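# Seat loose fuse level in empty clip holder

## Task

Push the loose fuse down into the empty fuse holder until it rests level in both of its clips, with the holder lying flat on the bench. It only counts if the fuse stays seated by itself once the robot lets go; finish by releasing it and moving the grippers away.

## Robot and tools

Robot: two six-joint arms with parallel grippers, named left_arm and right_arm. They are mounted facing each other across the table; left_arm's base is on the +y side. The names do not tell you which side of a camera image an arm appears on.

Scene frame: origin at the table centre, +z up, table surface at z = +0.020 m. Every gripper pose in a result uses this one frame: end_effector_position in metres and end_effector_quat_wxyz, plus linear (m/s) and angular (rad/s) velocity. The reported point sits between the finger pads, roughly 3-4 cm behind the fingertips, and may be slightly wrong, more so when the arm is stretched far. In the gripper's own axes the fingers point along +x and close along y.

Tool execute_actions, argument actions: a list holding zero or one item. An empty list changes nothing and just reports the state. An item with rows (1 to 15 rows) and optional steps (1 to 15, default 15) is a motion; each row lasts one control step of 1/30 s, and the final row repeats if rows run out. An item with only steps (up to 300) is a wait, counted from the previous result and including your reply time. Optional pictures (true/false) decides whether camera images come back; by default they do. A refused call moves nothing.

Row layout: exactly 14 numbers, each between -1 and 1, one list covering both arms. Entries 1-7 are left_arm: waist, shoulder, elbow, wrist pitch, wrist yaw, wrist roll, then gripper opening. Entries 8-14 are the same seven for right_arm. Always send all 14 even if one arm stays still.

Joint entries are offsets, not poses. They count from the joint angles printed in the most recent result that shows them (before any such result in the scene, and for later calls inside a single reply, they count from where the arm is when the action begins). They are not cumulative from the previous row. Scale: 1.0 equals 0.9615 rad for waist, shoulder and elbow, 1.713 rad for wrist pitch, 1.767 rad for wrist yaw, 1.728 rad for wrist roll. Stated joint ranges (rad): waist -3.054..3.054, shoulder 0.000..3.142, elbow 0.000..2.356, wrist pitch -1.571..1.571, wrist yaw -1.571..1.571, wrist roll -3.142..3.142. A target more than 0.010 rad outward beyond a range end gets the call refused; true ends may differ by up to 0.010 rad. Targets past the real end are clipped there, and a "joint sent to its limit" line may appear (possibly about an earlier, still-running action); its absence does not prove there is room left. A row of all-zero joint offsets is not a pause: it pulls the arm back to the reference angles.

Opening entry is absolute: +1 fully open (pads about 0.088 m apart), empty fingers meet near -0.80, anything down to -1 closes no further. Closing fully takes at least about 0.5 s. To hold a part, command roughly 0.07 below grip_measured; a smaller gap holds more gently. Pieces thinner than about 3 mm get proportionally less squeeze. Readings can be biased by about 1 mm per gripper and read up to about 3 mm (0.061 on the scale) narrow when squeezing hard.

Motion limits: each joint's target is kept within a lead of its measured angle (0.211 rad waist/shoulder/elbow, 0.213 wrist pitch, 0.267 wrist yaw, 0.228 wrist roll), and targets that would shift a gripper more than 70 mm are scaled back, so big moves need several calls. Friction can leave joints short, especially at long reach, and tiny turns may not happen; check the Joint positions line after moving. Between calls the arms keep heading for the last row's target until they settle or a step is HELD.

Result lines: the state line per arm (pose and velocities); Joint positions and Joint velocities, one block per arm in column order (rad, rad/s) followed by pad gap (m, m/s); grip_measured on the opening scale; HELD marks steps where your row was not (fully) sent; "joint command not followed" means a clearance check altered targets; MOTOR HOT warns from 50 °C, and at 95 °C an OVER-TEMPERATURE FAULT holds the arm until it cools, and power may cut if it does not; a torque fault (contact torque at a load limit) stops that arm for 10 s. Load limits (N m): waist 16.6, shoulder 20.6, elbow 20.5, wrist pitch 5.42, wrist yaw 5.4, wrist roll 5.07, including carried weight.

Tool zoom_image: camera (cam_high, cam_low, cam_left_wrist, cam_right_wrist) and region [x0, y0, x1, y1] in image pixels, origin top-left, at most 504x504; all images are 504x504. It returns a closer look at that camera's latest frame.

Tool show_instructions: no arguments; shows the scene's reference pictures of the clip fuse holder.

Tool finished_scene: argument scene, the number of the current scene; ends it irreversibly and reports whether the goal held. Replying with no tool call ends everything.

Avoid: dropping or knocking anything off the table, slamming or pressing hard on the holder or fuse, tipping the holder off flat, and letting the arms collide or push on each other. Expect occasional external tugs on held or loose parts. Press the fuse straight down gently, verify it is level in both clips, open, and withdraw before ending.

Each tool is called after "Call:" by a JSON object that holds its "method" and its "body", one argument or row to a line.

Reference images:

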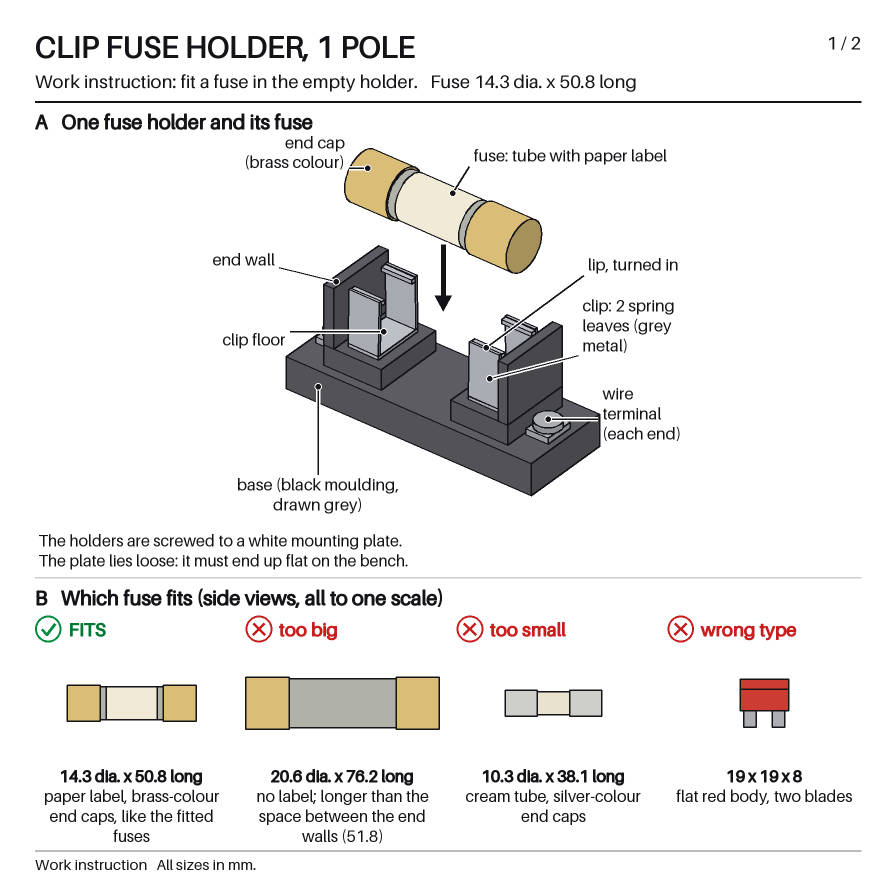

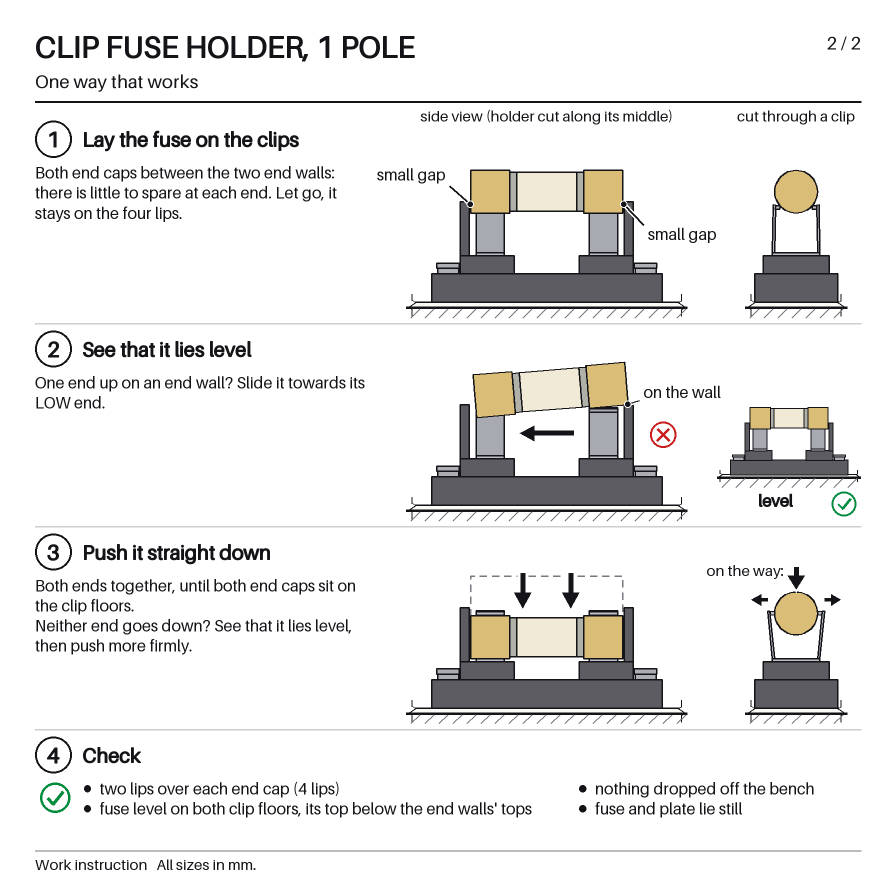

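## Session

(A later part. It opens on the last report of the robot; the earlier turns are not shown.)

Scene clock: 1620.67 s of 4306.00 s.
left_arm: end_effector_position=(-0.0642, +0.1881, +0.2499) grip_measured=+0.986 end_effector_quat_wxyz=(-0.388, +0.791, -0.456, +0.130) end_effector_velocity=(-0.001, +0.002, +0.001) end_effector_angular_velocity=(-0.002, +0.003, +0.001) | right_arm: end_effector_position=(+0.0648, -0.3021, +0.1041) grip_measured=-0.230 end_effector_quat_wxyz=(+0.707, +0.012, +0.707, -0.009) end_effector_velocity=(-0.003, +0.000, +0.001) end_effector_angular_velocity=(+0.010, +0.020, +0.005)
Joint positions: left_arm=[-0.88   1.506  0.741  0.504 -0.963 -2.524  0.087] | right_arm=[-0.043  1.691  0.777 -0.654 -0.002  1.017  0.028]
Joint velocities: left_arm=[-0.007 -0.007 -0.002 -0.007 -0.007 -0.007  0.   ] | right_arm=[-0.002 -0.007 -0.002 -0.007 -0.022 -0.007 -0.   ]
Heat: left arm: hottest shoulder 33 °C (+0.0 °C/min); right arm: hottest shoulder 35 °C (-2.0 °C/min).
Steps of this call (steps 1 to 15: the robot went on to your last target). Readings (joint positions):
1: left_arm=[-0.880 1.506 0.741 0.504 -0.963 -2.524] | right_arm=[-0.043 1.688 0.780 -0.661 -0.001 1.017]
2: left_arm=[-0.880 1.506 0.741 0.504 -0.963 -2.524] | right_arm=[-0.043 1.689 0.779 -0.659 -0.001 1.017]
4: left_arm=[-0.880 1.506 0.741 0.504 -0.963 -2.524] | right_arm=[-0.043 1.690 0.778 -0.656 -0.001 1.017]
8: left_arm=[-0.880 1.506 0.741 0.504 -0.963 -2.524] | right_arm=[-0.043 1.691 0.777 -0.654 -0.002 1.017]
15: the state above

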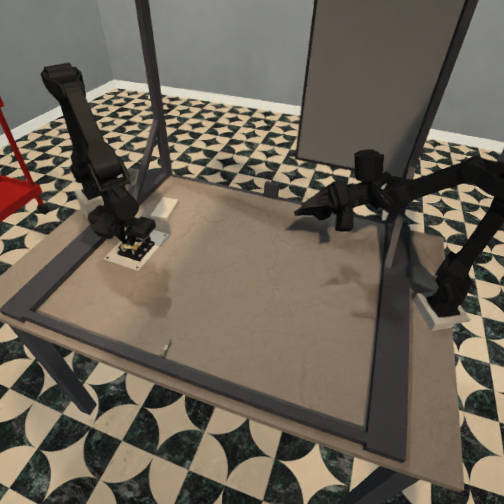

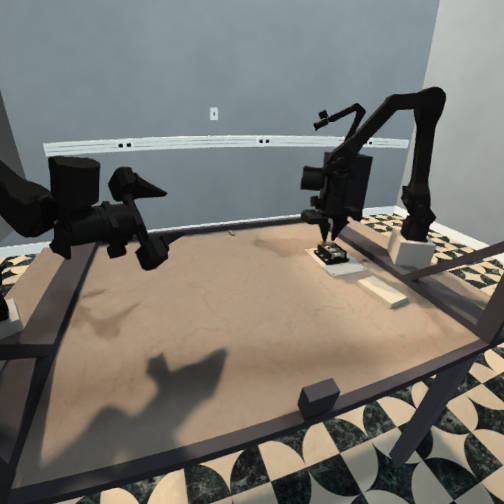

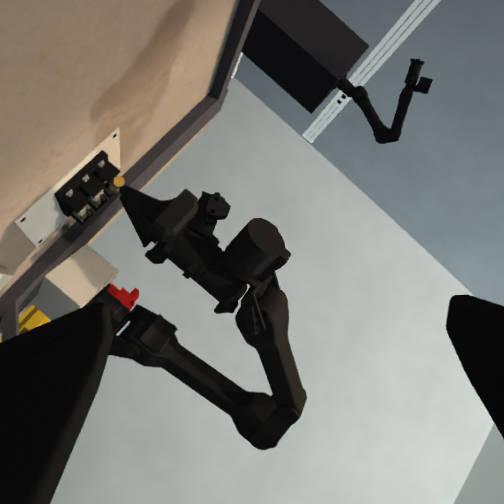

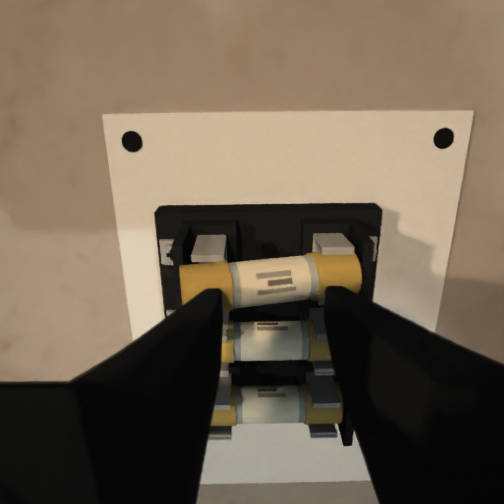

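Call:
{"method": "execute_actions", "body": {
  "actions": [
    {"rows":[[0,0,0,0,0,0,1,0,0.008,-0.009,0.000,0,0,-0.227],[0,0,0,0,0,0,1,0,0.009,-0.010,0.001,0,0,-0.227],[0,0,0,0,0,0,1,0,0.010,-0.011,0.001,0,0,-0.227],[0,0,0,0,0,0,1,0,0.011,-0.011,0.002,0,0,-0.227],[0,0,0,0,0,0,1,0,0.012,-0.012,0.003,0,0,-0.227],[0,0,0,0,0,0,1,0,0.013,-0.013,0.003,0,0,-0.227],[0,0,0,0,0,0,1,0,0.014,-0.014,0.004,0,0,-0.227],[0,0,0,0,0,0,1,0,0.015,-0.014,0.005,0,0,-0.227],[0,0,0,0,0,0,1,0,0.016,-0.015,0.005,0,0,-0.227],[0,0,0,0,0,0,1,0,0.017,-0.016,0.006,0,0,-0.227],[0,0,0,0,0,0,1,0,0.018,-0.017,0.007,0,0,-0.227],[0,0,0,0,0,0,1,0,0.019,-0.017,0.007,0,0,-0.227]],"steps":15}
  ],
  "pictures": false
}}

Call:
{"method": "execute_actions", "body": {
  "actions": [
    {"steps":10}
  ]
}}

Call:
{"method": "zoom_image", "body": {
  "camera": "cam_right_wrist",
  "region": [150, 190, 400, 380]
}}

Call:
{"method": "zoom_image", "body": {
  "camera": "cam_left_wrist",
  "region": [50, 140, 150, 240]
}}

Scene clock: 1638.97 s of 4306.00 s.
left_arm: end_effector_position=(-0.0642, +0.1881, +0.2499) grip_measured=+0.986 end_effector_quat_wxyz=(-0.388, +0.791, -0.456, +0.130) end_effector_velocity=(-0.002, +0.002, -0.001) end_effector_angular_velocity=(+0.002, +0.001, +0.001) | right_arm: end_effector_position=(+0.0645, -0.3023, +0.1031) grip_measured=-0.230 end_effector_quat_wxyz=(+0.707, +0.012, +0.707, -0.009) end_effector_velocity=(+0.000, -0.001, -0.001) end_effector_angular_velocity=(+0.006, +0.005, +0.000)
Joint positions: left_arm=[-0.88   1.506  0.741  0.504 -0.963 -2.524  0.087] | right_arm=[-0.043  1.693  0.774 -0.649 -0.002  1.017  0.028]
Joint velocities: left_arm=[-0.007 -0.002 -0.002 -0.007 -0.007 -0.007 -0.   ] | right_arm=[-0.007 -0.002 -0.007  0.007 -0.007 -0.007 -0.   ]
Heat: left arm: hottest shoulder 33 °C (+0.0 °C/min); right arm: hottest shoulder 35 °C (-2.0 °C/min).
Steps of this call (steps 1 to 15: the robot went on to your last target; steps 16 to 90: nothing new was sent; then 14.80 s passed at rest; steps 91 to 105: all 15 steps of this action). Readings (joint positions):
91: left_arm=[-0.880 1.506 0.741 0.504 -0.963 -2.524] | right_arm=[-0.043 1.691 0.777 -0.654 -0.002 1.017]
92: left_arm=[-0.880 1.506 0.741 0.504 -0.963 -2.524] | right_arm=[-0.043 1.691 0.777 -0.654 -0.002 1.017]
94: left_arm=[-0.880 1.506 0.741 0.504 -0.963 -2.524] | right_arm=[-0.043 1.691 0.777 -0.653 -0.002 1.017]
98: left_arm=[-0.880 1.506 0.741 0.504 -0.963 -2.524] | right_arm=[-0.043 1.693 0.776 -0.651 -0.002 1.017]
105: the state above

Scene clock: 1639.30 s of 4306.00 s.
left_arm: end_effector_position=(-0.0642, +0.1881, +0.2499) grip_measured=+0.986 end_effector_quat_wxyz=(-0.388, +0.791, -0.456, +0.130) end_effector_velocity=(+0.001, +0.001, -0.004) end_effector_angular_velocity=(+0.017, -0.001, -0.004) | right_arm: end_effector_position=(+0.0645, -0.3023, +0.1030) grip_measured=-0.230 end_effector_quat_wxyz=(+0.707, +0.012, +0.707, -0.009) end_effector_velocity=(-0.003, -0.000, +0.000) end_effector_angular_velocity=(+0.006, +0.022, -0.010)
Joint positions: left_arm=[-0.88   1.506  0.741  0.504 -0.963 -2.524  0.087] | right_arm=[-0.043  1.693  0.774 -0.648 -0.002  1.017  0.028]
Joint velocities: left_arm=[ 0.002 -0.002 -0.002 -0.022  0.007 -0.007  0.   ] | right_arm=[-0.002 -0.002 -0.002 -0.007 -0.022  0.007 -0.   ]
Heat: left arm: hottest shoulder 33 °C (+0.0 °C/min); right arm: hottest shoulder 35 °C (-2.0 °C/min).
Steps of this call (steps 1 to 10: the robot went on to your last target). Readings (joint positions):
1: left_arm=[-0.880 1.506 0.741 0.504 -0.963 -2.524] | right_arm=[-0.043 1.693 0.774 -0.648 -0.002 1.017]
2: left_arm=[-0.880 1.506 0.741 0.504 -0.963 -2.524] | right_arm=[-0.043 1.693 0.774 -0.648 -0.002 1.017]
4: left_arm=[-0.880 1.506 0.741 0.504 -0.963 -2.524] | right_arm=[-0.043 1.693 0.774 -0.648 -0.002 1.017]
8: left_arm=[-0.880 1.506 0.741 0.504 -0.963 -2.524] | right_arm=[-0.043 1.693 0.774 -0.648 -0.002 1.017]
10: the state above

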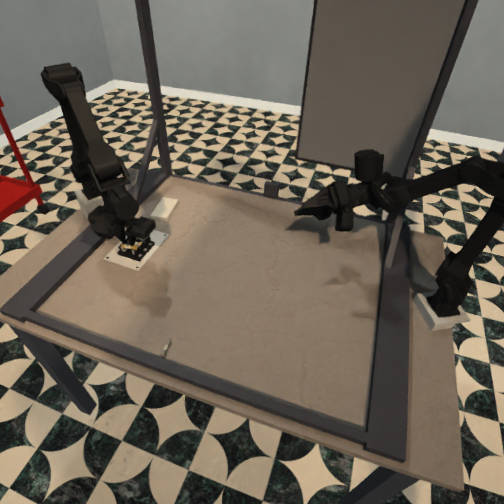

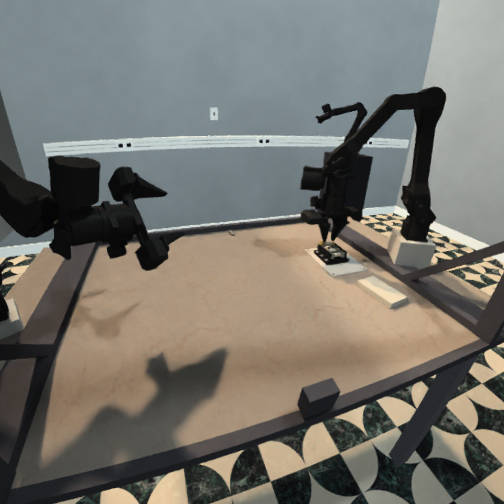

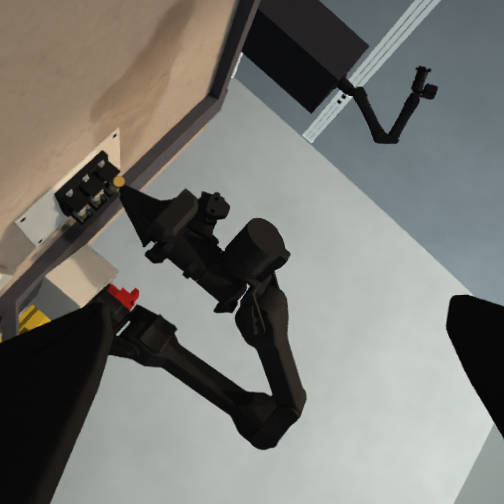

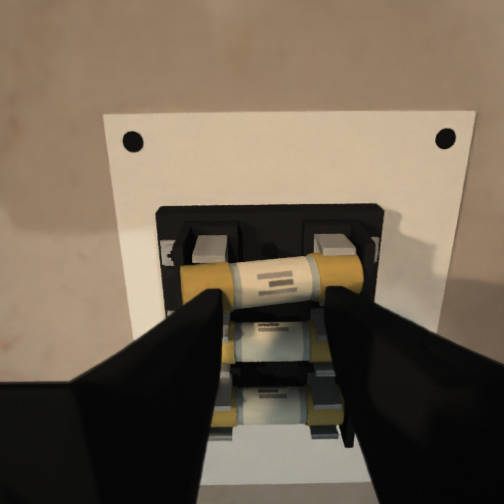

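Region (150, 190, 400, 380) of cam_right_wrist's 504x504 image, scaled by 2.016, with more detail than that image has; it fills the top 383 rows of this view, and the rest is white.

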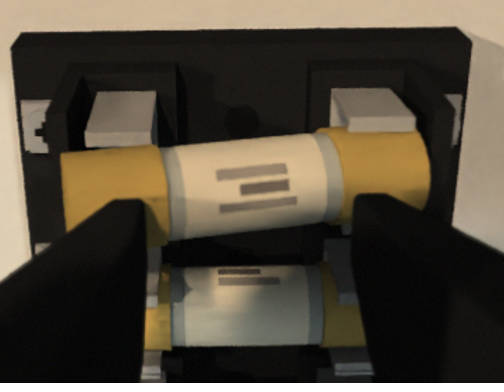

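Region (50, 140, 150, 240) of cam_left_wrist's 504x504 image, scaled by 5.040, with more detail than that image has.

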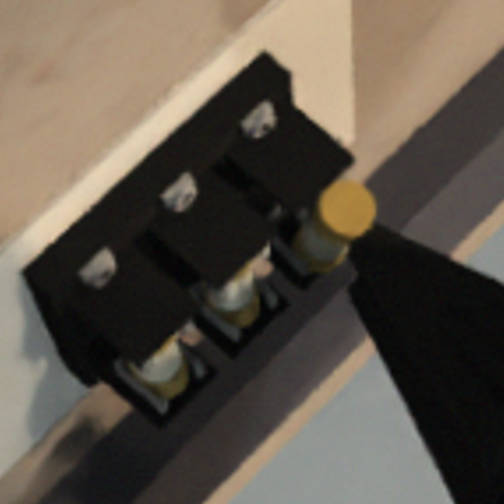

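Call:
{"method": "execute_actions", "body": {
  "actions": [
    {"rows":[[0,0,0,0,0,0,1,0,0.004,-0.002,0.000,0,0,-0.227],[0,0,0,0,0,0,1,0,-0.008,0.009,-0.002,0,0,-0.227],[0,0,0,0,0,0,1,0,-0.012,0.012,-0.006,0,0,-0.227],[0,0,0,0,0,0,1,0,-0.016,0.015,-0.010,0,0,-0.227],[0,0,0,0,0,0,1,0,-0.021,0.018,-0.014,0,0,-0.227],[0,0,0,0,0,0,1,0,-0.025,0.021,-0.0173,0,0,-0.227],[0,0,0,0,0,0,1,0,-0.025,0.021,-0.0173,0,0,-0.227],[0,0,0,0,0,0,1,0,-0.025,0.021,-0.0173,0,0,-0.227],[0,0,0,0,0,0,1,0,-0.025,0.021,-0.0173,0,0,-0.227],[0,0,0,0,0,0,1,0,-0.025,0.021,-0.0173,0,0,-0.227],[0,0,0,0,0,0,1,0,-0.025,0.021,-0.0173,0,0,-0.1],[0,0,0,0,0,0,1,0,-0.025,0.021,-0.0173,0,0,0.1],[0,0,0,0,0,0,1,0,-0.025,0.021,-0.0173,0,0,0.3],[0,0,0,0,0,0,1,0,-0.025,0.021,-0.0173,0,0,0.55]],"steps":15}
  ],
  "pictures": false
}}

Call:
{"method": "execute_actions", "body": {
  "actions": [
    {"steps":8}
  ],
  "pictures": false
}}

Call:
{"method": "execute_actions", "body": {
  "actions": [
    {"rows":[[0,0,0,0,0,0,1,-0.007,-0.014,-0.012,0.006,-0.004,-0.004,0.55],[0,0,0,0,0,0,1,-0.012,-0.022,-0.024,0.013,-0.008,-0.007,0.55],[0,0,0,0,0,0,1,-0.017,-0.029,-0.034,0.019,-0.011,-0.010,0.55],[0,0,0,0,0,0,1,-0.022,-0.036,-0.044,0.025,-0.014,-0.013,0.55],[0,0,0,0,0,0,1,-0.027,-0.043,-0.054,0.031,-0.018,-0.015,0.55],[0,0,0,0,0,0,1,-0.032,-0.050,-0.064,0.038,-0.021,-0.018,0.55],[0,0,0,0,0,0,1,-0.037,-0.057,-0.074,0.044,-0.024,-0.021,0.55],[0,0,0,0,0,0,1,-0.042,-0.064,-0.084,0.050,-0.027,-0.024,0.55],[0,0,0,0,0,0,1,-0.047,-0.071,-0.094,0.056,-0.031,-0.026,0.55],[0,0,0,0,0,0,1,-0.052,-0.078,-0.104,0.063,-0.034,-0.029,0.55],[0,0,0,0,0,0,1,-0.057,-0.085,-0.115,0.069,-0.037,-0.032,0.55],[0,0,0,0,0,0,1,-0.062,-0.092,-0.125,0.075,-0.040,-0.035,0.55],[0,0,0,0,0,0,1,-0.067,-0.099,-0.135,0.081,-0.044,-0.037,0.55],[0,0,0,0,0,0,1,-0.073,-0.106,-0.145,0.088,-0.047,-0.040,0.55],[0,0,0,0,0,0,1,-0.078,-0.1125,-0.155,0.094,-0.050,-0.043,0.55]],"steps":15}
  ],
  "pictures": false
}}

Call:
{"method": "execute_actions", "body": {
  "actions": [
    {"steps":18}
  ]
}}

Scene clock: 1747.70 s of 4306.00 s.
left_arm: end_effector_position=(-0.0642, +0.1881, +0.2499) grip_measured=+0.986 end_effector_quat_wxyz=(-0.388, +0.791, -0.456, +0.130) end_effector_velocity=(+0.000, +0.001, +0.001) end_effector_angular_velocity=(-0.012, +0.007, +0.006) | right_arm: end_effector_position=(+0.0643, -0.3027, +0.1086) grip_measured=+0.213 end_effector_quat_wxyz=(+0.707, +0.011, +0.708, -0.010) end_effector_velocity=(-0.005, +0.000, +0.000) end_effector_angular_velocity=(+0.006, +0.022, +0.010)
Joint positions: left_arm=[-0.88   1.506  0.741  0.504 -0.963 -2.524  0.087] | right_arm=[-0.043  1.678  0.784 -0.676 -0.002  1.017  0.049]
Joint velocities: left_arm=[-0.002 -0.002 -0.002  0.007 -0.007 -0.007 -0.   ] | right_arm=[ 0.002 -0.002 -0.002 -0.007 -0.022 -0.007  0.175]
Heat: left arm: hottest shoulder 33 °C (+0.0 °C/min); right arm: hottest shoulder 32 °C (-1.0 °C/min).
Steps of this call (steps 1 to 15: the robot went on to your last target; steps 16 to 90: nothing new was sent; then 104.90 s passed at rest; steps 91 to 105: all 15 steps of this action). Readings (joint positions):
91: left_arm=[-0.880 1.506 0.741 0.504 -0.963 -2.524] | right_arm=[-0.043 1.693 0.774 -0.648 -0.002 1.017]
92: left_arm=[-0.880 1.506 0.741 0.504 -0.963 -2.524] | right_arm=[-0.043 1.692 0.774 -0.648 -0.002 1.017]
94: left_arm=[-0.880 1.506 0.741 0.504 -0.963 -2.524] | right_arm=[-0.043 1.689 0.775 -0.652 -0.002 1.017]
98: left_arm=[-0.880 1.506 0.741 0.504 -0.963 -2.524] | right_arm=[-0.043 1.681 0.781 -0.670 -0.002 1.017]
105: the state above

Scene clock: 1747.97 s of 4306.00 s.
left_arm: end_effector_position=(-0.0642, +0.1881, +0.2499) grip_measured=+0.986 end_effector_quat_wxyz=(-0.388, +0.791, -0.456, +0.130) end_effector_velocity=(-0.003, +0.001, -0.004) end_effector_angular_velocity=(+0.017, -0.001, -0.013) | right_arm: end_effector_position=(+0.0642, -0.3028, +0.1086) grip_measured=+0.533 end_effector_quat_wxyz=(+0.706, +0.011, +0.708, -0.010) end_effector_velocity=(-0.001, -0.001, +0.001) end_effector_angular_velocity=(+0.002, +0.007, +0.005)
Joint positions: left_arm=[-0.88   1.506  0.741  0.504 -0.963 -2.524  0.087] | right_arm=[-0.043  1.678  0.784 -0.676 -0.002  1.017  0.065]
Joint velocities: left_arm=[-0.007 -0.002 -0.002 -0.022  0.007 -0.007 -0.   ] | right_arm=[-0.002 -0.007 -0.002 -0.007 -0.007 -0.007  0.008]
Heat: left arm: hottest shoulder 33 °C (+0.0 °C/min); right arm: hottest shoulder 32 °C (-1.0 °C/min).
Steps of this call (steps 1 to 8: the robot went on to your last target). Readings (joint positions):
1: left_arm=[-0.880 1.506 0.741 0.504 -0.963 -2.524] | right_arm=[-0.043 1.678 0.784 -0.676 -0.002 1.017]
2: left_arm=[-0.880 1.506 0.741 0.504 -0.963 -2.524] | right_arm=[-0.043 1.678 0.784 -0.676 -0.002 1.017]
4: left_arm=[-0.880 1.506 0.741 0.504 -0.963 -2.524] | right_arm=[-0.043 1.678 0.784 -0.676 -0.002 1.017]
8: the state above

Scene clock: 1748.47 s of 4306.00 s.
left_arm: end_effector_position=(-0.0642, +0.1881, +0.2499) grip_measured=+0.986 end_effector_quat_wxyz=(-0.388, +0.791, -0.456, +0.130) end_effector_velocity=(-0.002, +0.000, -0.001) end_effector_angular_velocity=(+0.012, -0.007, -0.011) | right_arm: end_effector_position=(+0.0643, -0.3095, +0.1049) grip_measured=+0.547 end_effector_quat_wxyz=(+0.705, +0.054, +0.706, +0.034) end_effector_velocity=(-0.003, -0.023, -0.009) end_effector_angular_velocity=(+0.270, -0.010, +0.006)
Joint positions: left_arm=[-0.88   1.506  0.741  0.504 -0.963 -2.524  0.087] | right_arm=[-0.103  1.594  0.667 -0.544 -0.074  0.961  0.066]
Joint velocities: left_arm=[-0.002 -0.002 -0.002 -0.007  0.007  0.007  0.   ] | right_arm=[-0.149 -0.203 -0.291  0.3   -0.168 -0.139 -0.   ]
Heat: left arm: hottest shoulder 33 °C (+0.0 °C/min); right arm: hottest shoulder 32 °C (-1.0 °C/min).
Steps of this call (steps 1 to 15: all 15 steps of this action). Readings (joint positions):
1: left_arm=[-0.880 1.506 0.741 0.504 -0.963 -2.524] | right_arm=[-0.043 1.677 0.784 -0.676 -0.002 1.017]
2: left_arm=[-0.880 1.506 0.741 0.504 -0.963 -2.524] | right_arm=[-0.045 1.675 0.782 -0.672 -0.005 1.017]
4: left_arm=[-0.880 1.506 0.741 0.504 -0.963 -2.524] | right_arm=[-0.050 1.665 0.770 -0.655 -0.013 1.011]
8: left_arm=[-0.880 1.506 0.741 0.504 -0.963 -2.524] | right_arm=[-0.069 1.640 0.735 -0.618 -0.034 0.993]
15: the state above

Scene clock: 1749.07 s of 4306.00 s.
left_arm: end_effector_position=(-0.0642, +0.1881, +0.2499) grip_measured=+0.986 end_effector_quat_wxyz=(-0.388, +0.791, -0.456, +0.130) end_effector_velocity=(+0.000, +0.002, +0.001) end_effector_angular_velocity=(+0.006, -0.009, +0.004) | right_arm: end_effector_position=(+0.0642, -0.3111, +0.1041) grip_measured=+0.547 end_effector_quat_wxyz=(+0.705, +0.062, +0.705, +0.042) end_effector_velocity=(-0.003, +0.003, +0.000) end_effector_angular_velocity=(+0.019, +0.010, +0.027)
Joint positions: left_arm=[-0.88   1.506  0.741  0.504 -0.963 -2.524  0.087] | right_arm=[-0.115  1.577  0.643 -0.517 -0.088  0.949  0.066]
Joint velocities: left_arm=[-0.002 -0.007 -0.002 -0.007 -0.007  0.007  0.   ] | right_arm=[ 0.002 -0.002 -0.002  0.007 -0.022 -0.022 -0.   ]
Heat: left arm: hottest shoulder 33 °C (+0.0 °C/min); right arm: hottest shoulder 32 °C (-1.0 °C/min).
Steps of this call (steps 1 to 18: the robot went on to your last target). Readings (joint positions):
1: left_arm=[-0.880 1.506 0.741 0.504 -0.963 -2.524] | right_arm=[-0.107 1.588 0.659 -0.536 -0.078 0.957]
2: left_arm=[-0.880 1.506 0.741 0.504 -0.963 -2.524] | right_arm=[-0.110 1.584 0.653 -0.531 -0.081 0.954]
4: left_arm=[-0.880 1.506 0.741 0.504 -0.963 -2.524] | right_arm=[-0.113 1.580 0.647 -0.524 -0.084 0.951]
8: left_arm=[-0.880 1.506 0.741 0.504 -0.963 -2.524] | right_arm=[-0.115 1.578 0.643 -0.519 -0.087 0.949]
18: the state above

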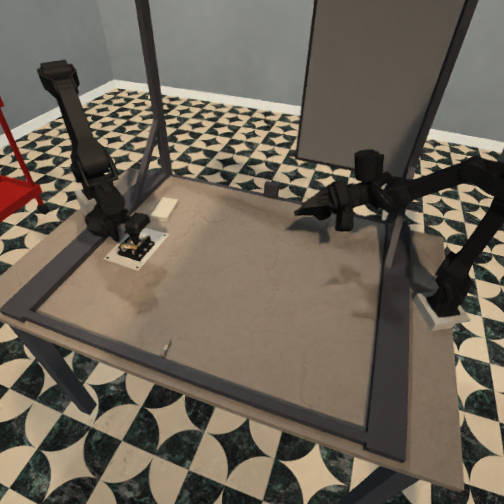

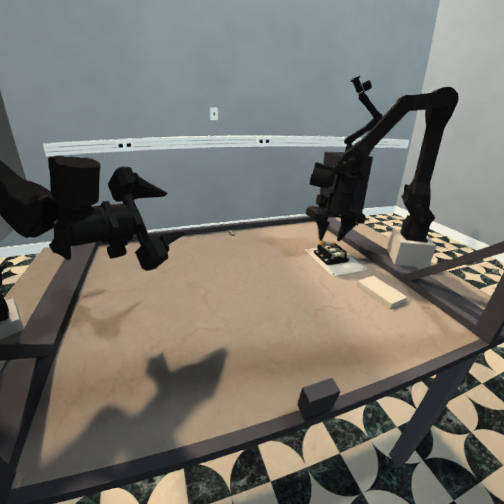

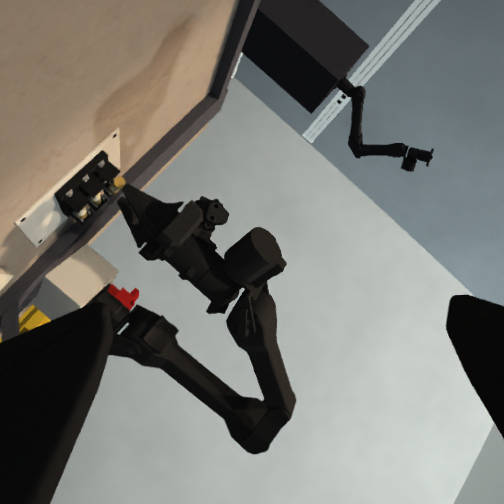

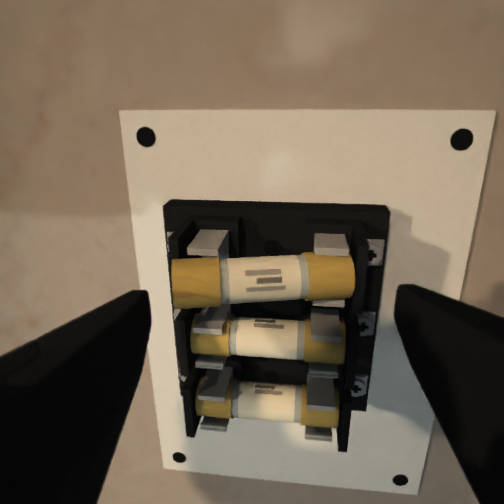

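Call:
{"method": "execute_actions", "body": {
  "actions": [
    {"rows":[[0,0,0,0,0,0,1,0,0.008,-0.006,0.003,0,0,0.55],[0,0,0,0,0,0,1,0,0.013,-0.010,0.007,0,0,0.55],[0,0,0,0,0,0,1,0,0.018,-0.013,0.011,0,0,0.55],[0,0,0,0,0,0,1,0,0.023,-0.016,0.015,0,0,0.55],[0,0,0,0,0,0,1,0,0.028,-0.019,0.019,0,0,0.55],[0,0,0,0,0,0,1,0,0.033,-0.021,0.024,0,0,0.55],[0,0,0,0,0,0,1,0,0.038,-0.024,0.028,0,0,0.55],[0,0,0,0,0,0,1,0,0.043,-0.027,0.032,0,0,0.55],[0,0,0,0,0,0,1,0,0.048,-0.029,0.037,0,0,0.55],[0,0,0,0,0,0,1,0,0.053,-0.032,0.041,0,0,0.55],[0,0,0,0,0,0,1,0,0.058,-0.034,0.045,0,0,0.55],[0,0,0,0,0,0,1,0,0.062,-0.0365,0.0494,0,0,0.55]],"steps":15}
  ],
  "pictures": false
}}

Call:
{"method": "execute_actions", "body": {
  "actions": [
    {"steps":12}
  ]
}}

Call:
{"method": "zoom_image", "body": {
  "camera": "cam_right_wrist",
  "region": [120, 200, 430, 400]
}}

Call:
{"method": "zoom_image", "body": {
  "camera": "cam_low",
  "region": [295, 215, 375, 280]
}}

Scene clock: 1769.07 s of 4306.00 s.
left_arm: end_effector_position=(-0.0642, +0.1881, +0.2499) grip_measured=+0.986 end_effector_quat_wxyz=(-0.388, +0.791, -0.456, +0.130) end_effector_velocity=(-0.002, +0.000, +0.003) end_effector_angular_velocity=(-0.015, +0.012, -0.008) | right_arm: end_effector_position=(+0.0643, -0.3110, +0.0891) grip_measured=+0.547 end_effector_quat_wxyz=(+0.705, +0.061, +0.705, +0.042) end_effector_velocity=(-0.002, -0.005, -0.014) end_effector_angular_velocity=(-0.018, +0.004, +0.004)
Joint positions: left_arm=[-0.88   1.506  0.741  0.504 -0.963 -2.524  0.087] | right_arm=[-0.115  1.629  0.616 -0.441 -0.088  0.949  0.066]
Joint velocities: left_arm=[-0.002 -0.007 -0.002  0.007  0.007 -0.007 -0.001] | right_arm=[-0.002  0.042 -0.027  0.051  0.007 -0.007  0.   ]
Heat: left arm: hottest shoulder 33 °C (+0.0 °C/min); right arm: hottest shoulder 33 °C (+1.0 °C/min).
Steps of this call (steps 1 to 15: the robot went on to your last target; steps 16 to 90: nothing new was sent; then 16.50 s passed at rest; steps 91 to 105: all 15 steps of this action). Readings (joint positions):
91: left_arm=[-0.880 1.506 0.741 0.504 -0.963 -2.524] | right_arm=[-0.115 1.577 0.643 -0.517 -0.088 0.949]
92: left_arm=[-0.880 1.506 0.741 0.504 -0.963 -2.524] | right_arm=[-0.115 1.578 0.642 -0.515 -0.088 0.949]
94: left_arm=[-0.880 1.506 0.741 0.504 -0.963 -2.524] | right_arm=[-0.115 1.582 0.640 -0.505 -0.088 0.949]
98: left_arm=[-0.880 1.506 0.741 0.504 -0.963 -2.524] | right_arm=[-0.115 1.601 0.631 -0.481 -0.088 0.949]
105: the state above

Scene clock: 1769.47 s of 4306.00 s.
left_arm: end_effector_position=(-0.0642, +0.1881, +0.2499) grip_measured=+0.986 end_effector_quat_wxyz=(-0.388, +0.791, -0.456, +0.130) end_effector_velocity=(+0.001, +0.002, -0.003) end_effector_angular_velocity=(-0.002, +0.012, +0.008) | right_arm: end_effector_position=(+0.0647, -0.3105, +0.0885) grip_measured=+0.547 end_effector_quat_wxyz=(+0.705, +0.062, +0.705, +0.043) end_effector_velocity=(-0.006, -0.006, -0.001) end_effector_angular_velocity=(-0.025, +0.029, -0.009)
Joint positions: left_arm=[-0.88   1.506  0.741  0.504 -0.963 -2.524  0.087] | right_arm=[-0.115  1.631  0.615 -0.435 -0.088  0.949  0.066]
Joint velocities: left_arm=[-0.002 -0.002 -0.007 -0.007 -0.007 -0.022  0.   ] | right_arm=[-0.002 -0.002 -0.002 -0.037 -0.007  0.007 -0.   ]
Heat: left arm: hottest shoulder 33 °C (+0.0 °C/min); right arm: hottest shoulder 33 °C (+1.0 °C/min).
Steps of this call (steps 1 to 12: the robot went on to your last target). Readings (joint positions):
1: left_arm=[-0.880 1.506 0.741 0.504 -0.963 -2.524] | right_arm=[-0.115 1.630 0.616 -0.439 -0.088 0.949]
2: left_arm=[-0.880 1.506 0.741 0.504 -0.963 -2.524] | right_arm=[-0.115 1.631 0.615 -0.438 -0.088 0.949]
4: left_arm=[-0.880 1.506 0.741 0.504 -0.963 -2.524] | right_arm=[-0.115 1.631 0.615 -0.436 -0.088 0.949]
8: left_arm=[-0.880 1.506 0.741 0.504 -0.963 -2.524] | right_arm=[-0.115 1.631 0.615 -0.435 -0.088 0.949]
12: the state above

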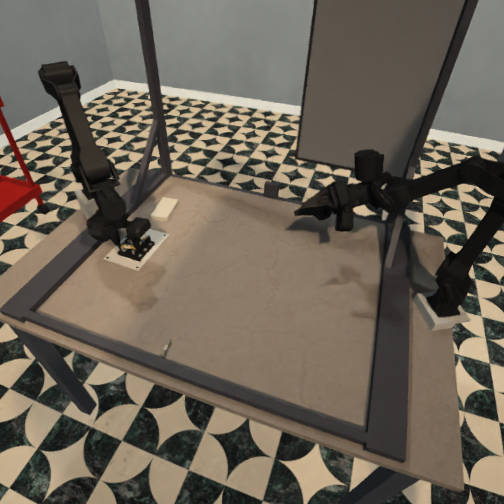

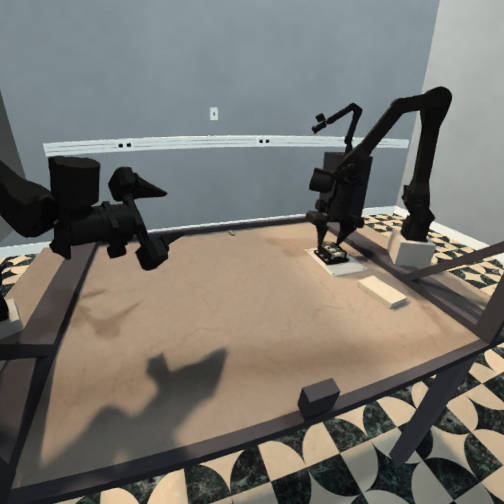

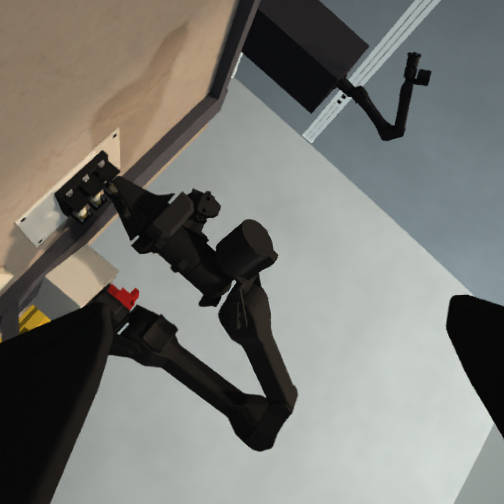

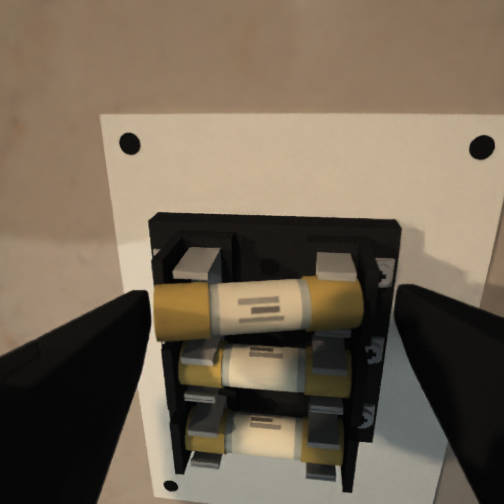

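Region (120, 200, 430, 400) of cam_right_wrist's 504x504 image, scaled by 1.626, with more detail than that image has; it fills the top 325 rows of this view, and the rest is white.

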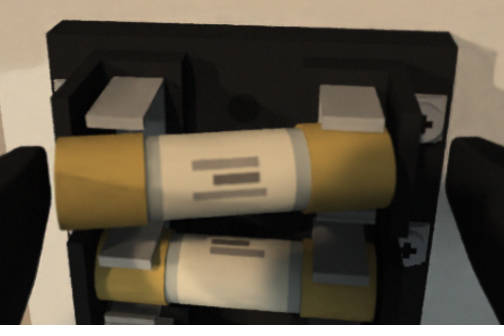

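Region (295, 215, 375, 280) of cam_low's 504x504 image, scaled by 6.300, with more detail than that image has; it fills the top 410 rows of this view, and the rest is white.

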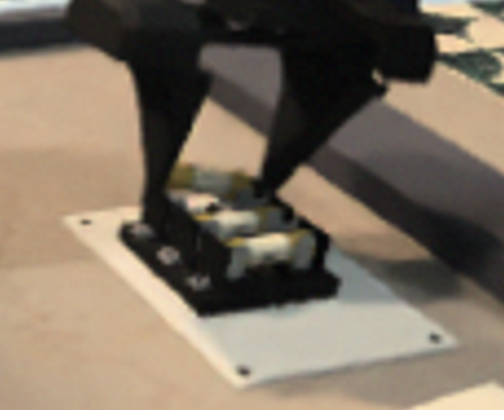

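Call:
{"method": "execute_actions", "body": {
  "actions": [
    {"rows":[[0,0,0,0,0,0,1,0,0,0,0,0,0,0.51],[0,0,0,0,0,0,1,0,0,0,0,0,0,0.47],[0,0,0,0,0,0,1,0,0,0,0,0,0,0.43],[0,0,0,0,0,0,1,0,0,0,0,0,0,0.40],[0,0,0,0,0,0,1,0,0,0,0,0,0,0.375],[0,0,0,0,0,0,1,0,0,0,0,0,0,0.355],[0,0,0,0,0,0,1,0,0,0,0,0,0,0.335],[0,0,0,0,0,0,1,0,0,0,0,0,0,0.315],[0,0,0,0,0,0,1,0,0,0,0,0,0,0.295],[0,0,0,0,0,0,1,0,0,0,0,0,0,0.275],[0,0,0,0,0,0,1,0,0,0,0,0,0,0.255],[0,0,0,0,0,0,1,0,0,0,0,0,0,0.235],[0,0,0,0,0,0,1,0,0,0,0,0,0,0.22],[0,0,0,0,0,0,1,0,0,0,0,0,0,0.21],[0,0,0,0,0,0,1,0,0,0,0,0,0,0.20]],"steps":15}
  ],
  "pictures": false
}}

Call:
{"method": "execute_actions", "body": {
  "actions": [
    {"steps":12}
  ]
}}

Call:
{"method": "zoom_image", "body": {
  "camera": "cam_right_wrist",
  "region": [120, 200, 430, 400]
}}

Scene clock: 1789.53 s of 4306.00 s.
left_arm: end_effector_position=(-0.0642, +0.1881, +0.2499) grip_measured=+0.986 end_effector_quat_wxyz=(-0.388, +0.791, -0.456, +0.130) end_effector_velocity=(+0.000, +0.001, -0.003) end_effector_angular_velocity=(+0.007, -0.000, +0.006) | right_arm: end_effector_position=(+0.0644, -0.3104, +0.0884) grip_measured=+0.281 end_effector_quat_wxyz=(+0.705, +0.062, +0.705, +0.043) end_effector_velocity=(-0.003, -0.001, -0.000) end_effector_angular_velocity=(-0.001, +0.009, +0.011)
Joint positions: left_arm=[-0.88   1.506  0.741  0.504 -0.963 -2.524  0.087] | right_arm=[-0.115  1.632  0.615 -0.435 -0.089  0.949  0.053]
Joint velocities: left_arm=[-0.002  0.002 -0.002 -0.007 -0.007 -0.007  0.   ] | right_arm=[ 0.002 -0.002 -0.002 -0.007 -0.007 -0.007 -0.   ]
Heat: left arm: hottest shoulder 33 °C (+0.0 °C/min); right arm: hottest shoulder 32 °C (+0.0 °C/min).
Steps of this call (steps 1 to 15: the robot went on to your last target; steps 16 to 90: nothing new was sent; then 16.57 s passed at rest; steps 91 to 105: all 15 steps of this action). Readings (joint positions):
91: left_arm=[-0.880 1.506 0.741 0.504 -0.963 -2.524] | right_arm=[-0.115 1.632 0.615 -0.435 -0.088 0.949]
92: left_arm=[-0.880 1.506 0.741 0.504 -0.963 -2.524] | right_arm=[-0.115 1.632 0.615 -0.435 -0.088 0.949]
94: left_arm=[-0.880 1.506 0.741 0.504 -0.963 -2.524] | right_arm=[-0.115 1.632 0.615 -0.435 -0.088 0.949]
98: left_arm=[-0.880 1.506 0.741 0.504 -0.963 -2.524] | right_arm=[-0.115 1.632 0.615 -0.433 -0.090 0.949]
105: the state above

Scene clock: 1789.93 s of 4306.00 s.
left_arm: end_effector_position=(-0.0642, +0.1881, +0.2499) grip_measured=+0.986 end_effector_quat_wxyz=(-0.388, +0.791, -0.456, +0.130) end_effector_velocity=(+0.002, +0.003, -0.000) end_effector_angular_velocity=(+0.009, -0.014, +0.018) | right_arm: end_effector_position=(+0.0644, -0.3104, +0.0884) grip_measured=+0.281 end_effector_quat_wxyz=(+0.705, +0.062, +0.705, +0.043) end_effector_velocity=(-0.004, +0.001, +0.000) end_effector_angular_velocity=(+0.007, +0.023, -0.002)
Joint positions: left_arm=[-0.88   1.506  0.741  0.504 -0.963 -2.524  0.087] | right_arm=[-0.115  1.632  0.615 -0.435 -0.089  0.949  0.053]
Joint velocities: left_arm=[-0.002 -0.002 -0.002 -0.007 -0.022  0.007 -0.   ] | right_arm=[ 0.002 -0.002 -0.002 -0.007 -0.022  0.007 -0.   ]
Heat: left arm: hottest shoulder 33 °C (+0.0 °C/min); right arm: hottest shoulder 32 °C (+0.0 °C/min).
Steps of this call (steps 1 to 12: the robot went on to your last target). Readings (joint positions):
1: left_arm=[-0.880 1.506 0.741 0.504 -0.963 -2.524] | right_arm=[-0.115 1.632 0.615 -0.435 -0.089 0.949]
2: left_arm=[-0.880 1.506 0.741 0.504 -0.963 -2.524] | right_arm=[-0.115 1.632 0.615 -0.435 -0.089 0.949]
4: left_arm=[-0.880 1.506 0.741 0.504 -0.963 -2.524] | right_arm=[-0.115 1.632 0.615 -0.435 -0.089 0.949]
8: left_arm=[-0.880 1.506 0.741 0.504 -0.963 -2.524] | right_arm=[-0.115 1.632 0.615 -0.435 -0.089 0.949]
12: the state above

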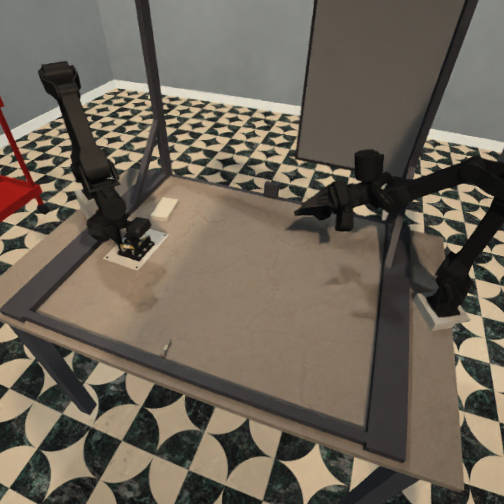

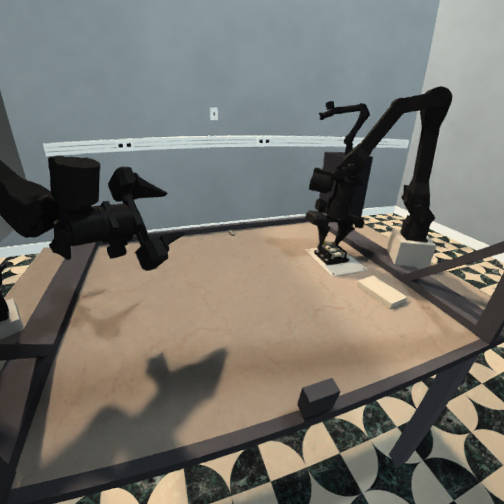

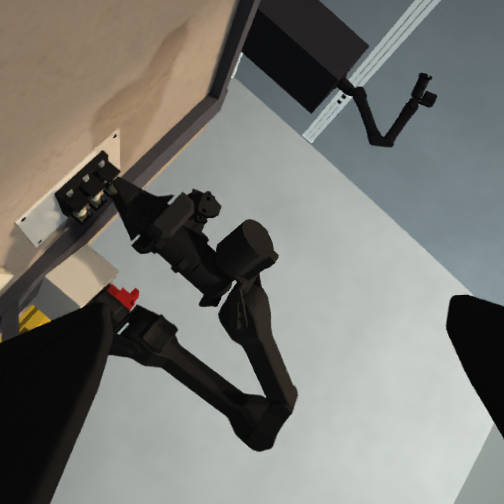

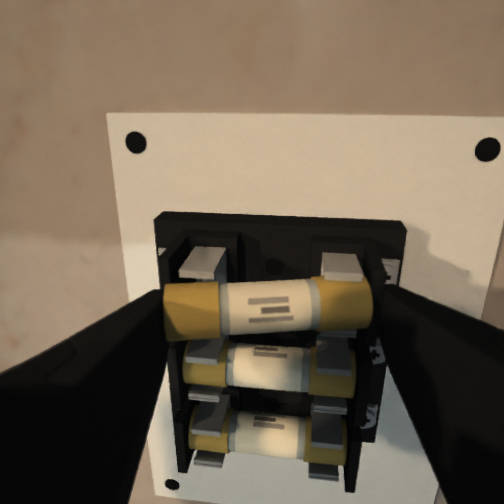

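Region (120, 200, 430, 400) of cam_right_wrist's 504x504 image, scaled by 1.626, with more detail than that image has; it fills the top 325 rows of this view, and the rest is white.

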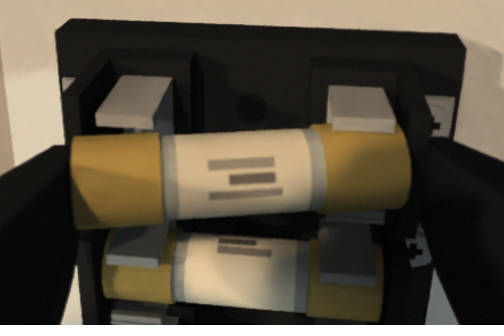

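Call:
{"method": "execute_actions", "body": {
  "actions": []
}}

Scene clock: 1833.77 s of 4306.00 s.
left_arm: end_effector_position=(-0.0642, +0.1881, +0.2499) grip_measured=+0.986 end_effector_quat_wxyz=(-0.388, +0.791, -0.456, +0.130) end_effector_velocity=(+0.004, +0.002, +0.000) end_effector_angular_velocity=(-0.008, +0.002, +0.025) | right_arm: end_effector_position=(+0.0644, -0.3104, +0.0884) grip_measured=+0.281 end_effector_quat_wxyz=(+0.705, +0.062, +0.705, +0.043) end_effector_velocity=(-0.001, +0.000, +0.001) end_effector_angular_velocity=(+0.002, +0.004, +0.020)
Joint positions: left_arm=[-0.88   1.506  0.741  0.504 -0.963 -2.524  0.087] | right_arm=[-0.115  1.632  0.615 -0.435 -0.089  0.949  0.053]
Joint velocities: left_arm=[ 0.002  0.002 -0.002  0.007 -0.022 -0.007 -0.   ] | right_arm=[-0.002 -0.002  0.002 -0.007 -0.007 -0.022 -0.   ]
Heat: left arm: hottest shoulder 33 °C (+0.0 °C/min); right arm: hottest shoulder 32 °C (-1.0 °C/min).
Steps of this call (steps 1 to 15: the robot went on to your last target; steps 16 to 90: nothing new was sent; then 40.83 s passed at rest). Readings (joint positions):
1: left_arm=[-0.880 1.506 0.741 0.504 -0.963 -2.524] | right_arm=[-0.115 1.632 0.615 -0.435 -0.089 0.949]
2: left_arm=[-0.880 1.506 0.741 0.504 -0.963 -2.524] | right_arm=[-0.115 1.632 0.615 -0.435 -0.089 0.949]
4: left_arm=[-0.880 1.506 0.741 0.504 -0.963 -2.524] | right_arm=[-0.115 1.632 0.615 -0.435 -0.089 0.949]
8: left_arm=[-0.880 1.506 0.741 0.504 -0.963 -2.524] | right_arm=[-0.115 1.632 0.615 -0.435 -0.089 0.949]
90: the state above
All arms were judged still, so your last target was given up. Only a new action makes them travel on or press farther. Fingers that are still opening or closing keep moving.

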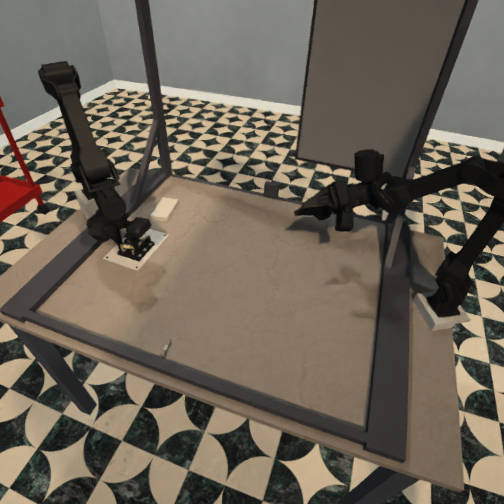

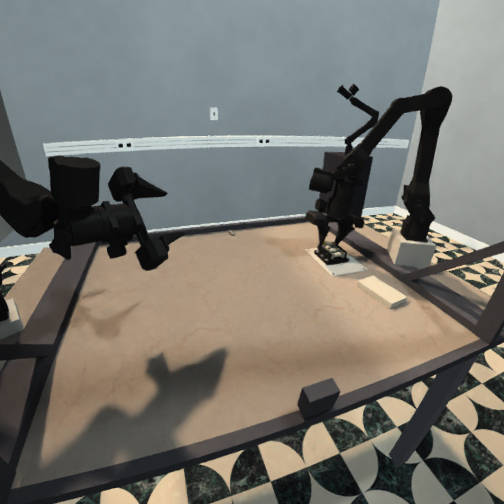

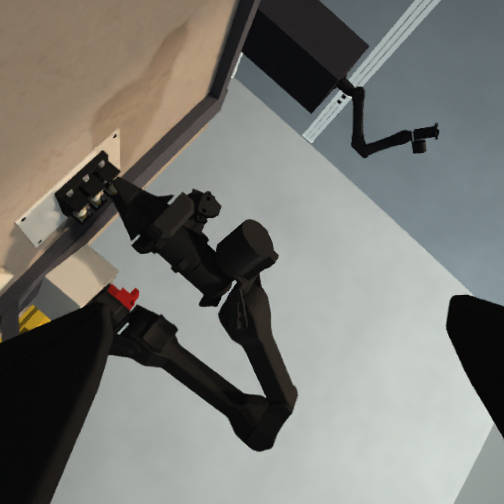

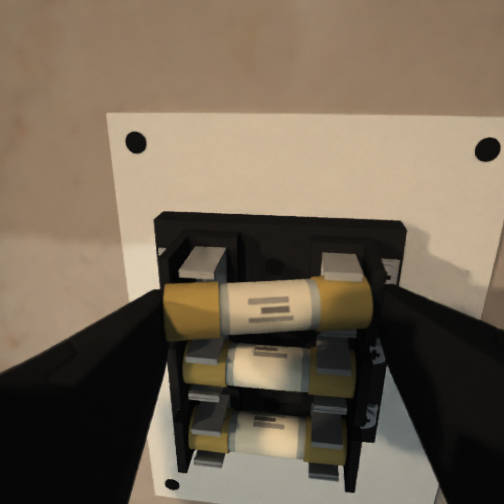

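Call:
{"method": "zoom_image", "body": {
  "camera": "cam_right_wrist",
  "region": [130, 200, 430, 420]
}}

Call:
{"method": "zoom_image", "body": {
  "camera": "cam_high",
  "region": [90, 200, 190, 280]
}}

Call:
{"method": "zoom_image", "body": {
  "camera": "cam_left_wrist",
  "region": [30, 130, 170, 250]
}}

Region (130, 200, 430, 420) of cam_right_wrist's 504x504 image, scaled by 1.680, with more detail than that image has; it fills the top 370 rows of this view, and the rest is white.

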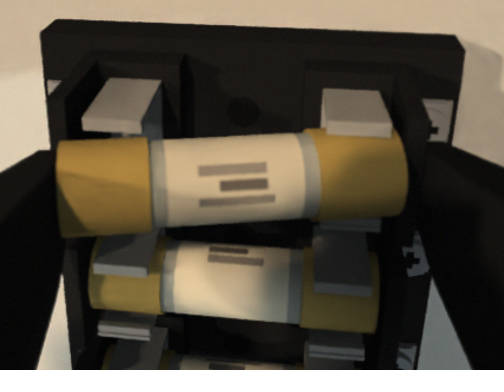

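Region (90, 200, 190, 280) of cam_high's 504x504 image, scaled by 5.040, with more detail than that image has; it fills the top 403 rows of this view, and the rest is white.

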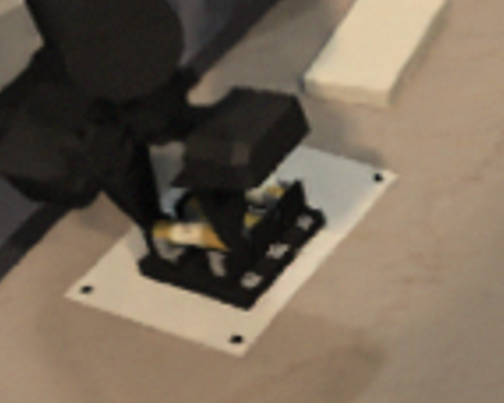

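Region (30, 130, 170, 250) of cam_left_wrist's 504x504 image, scaled by 3.600, with more detail than that image has; it fills the top 432 rows of this view, and the rest is white.

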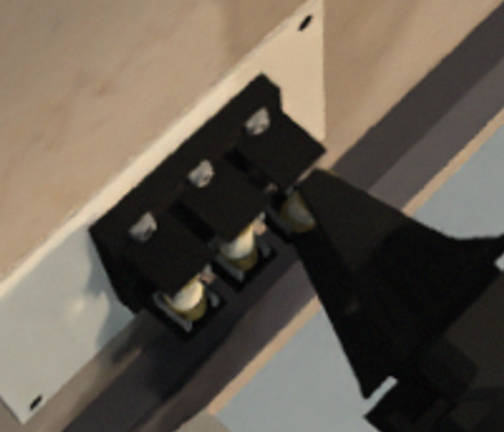

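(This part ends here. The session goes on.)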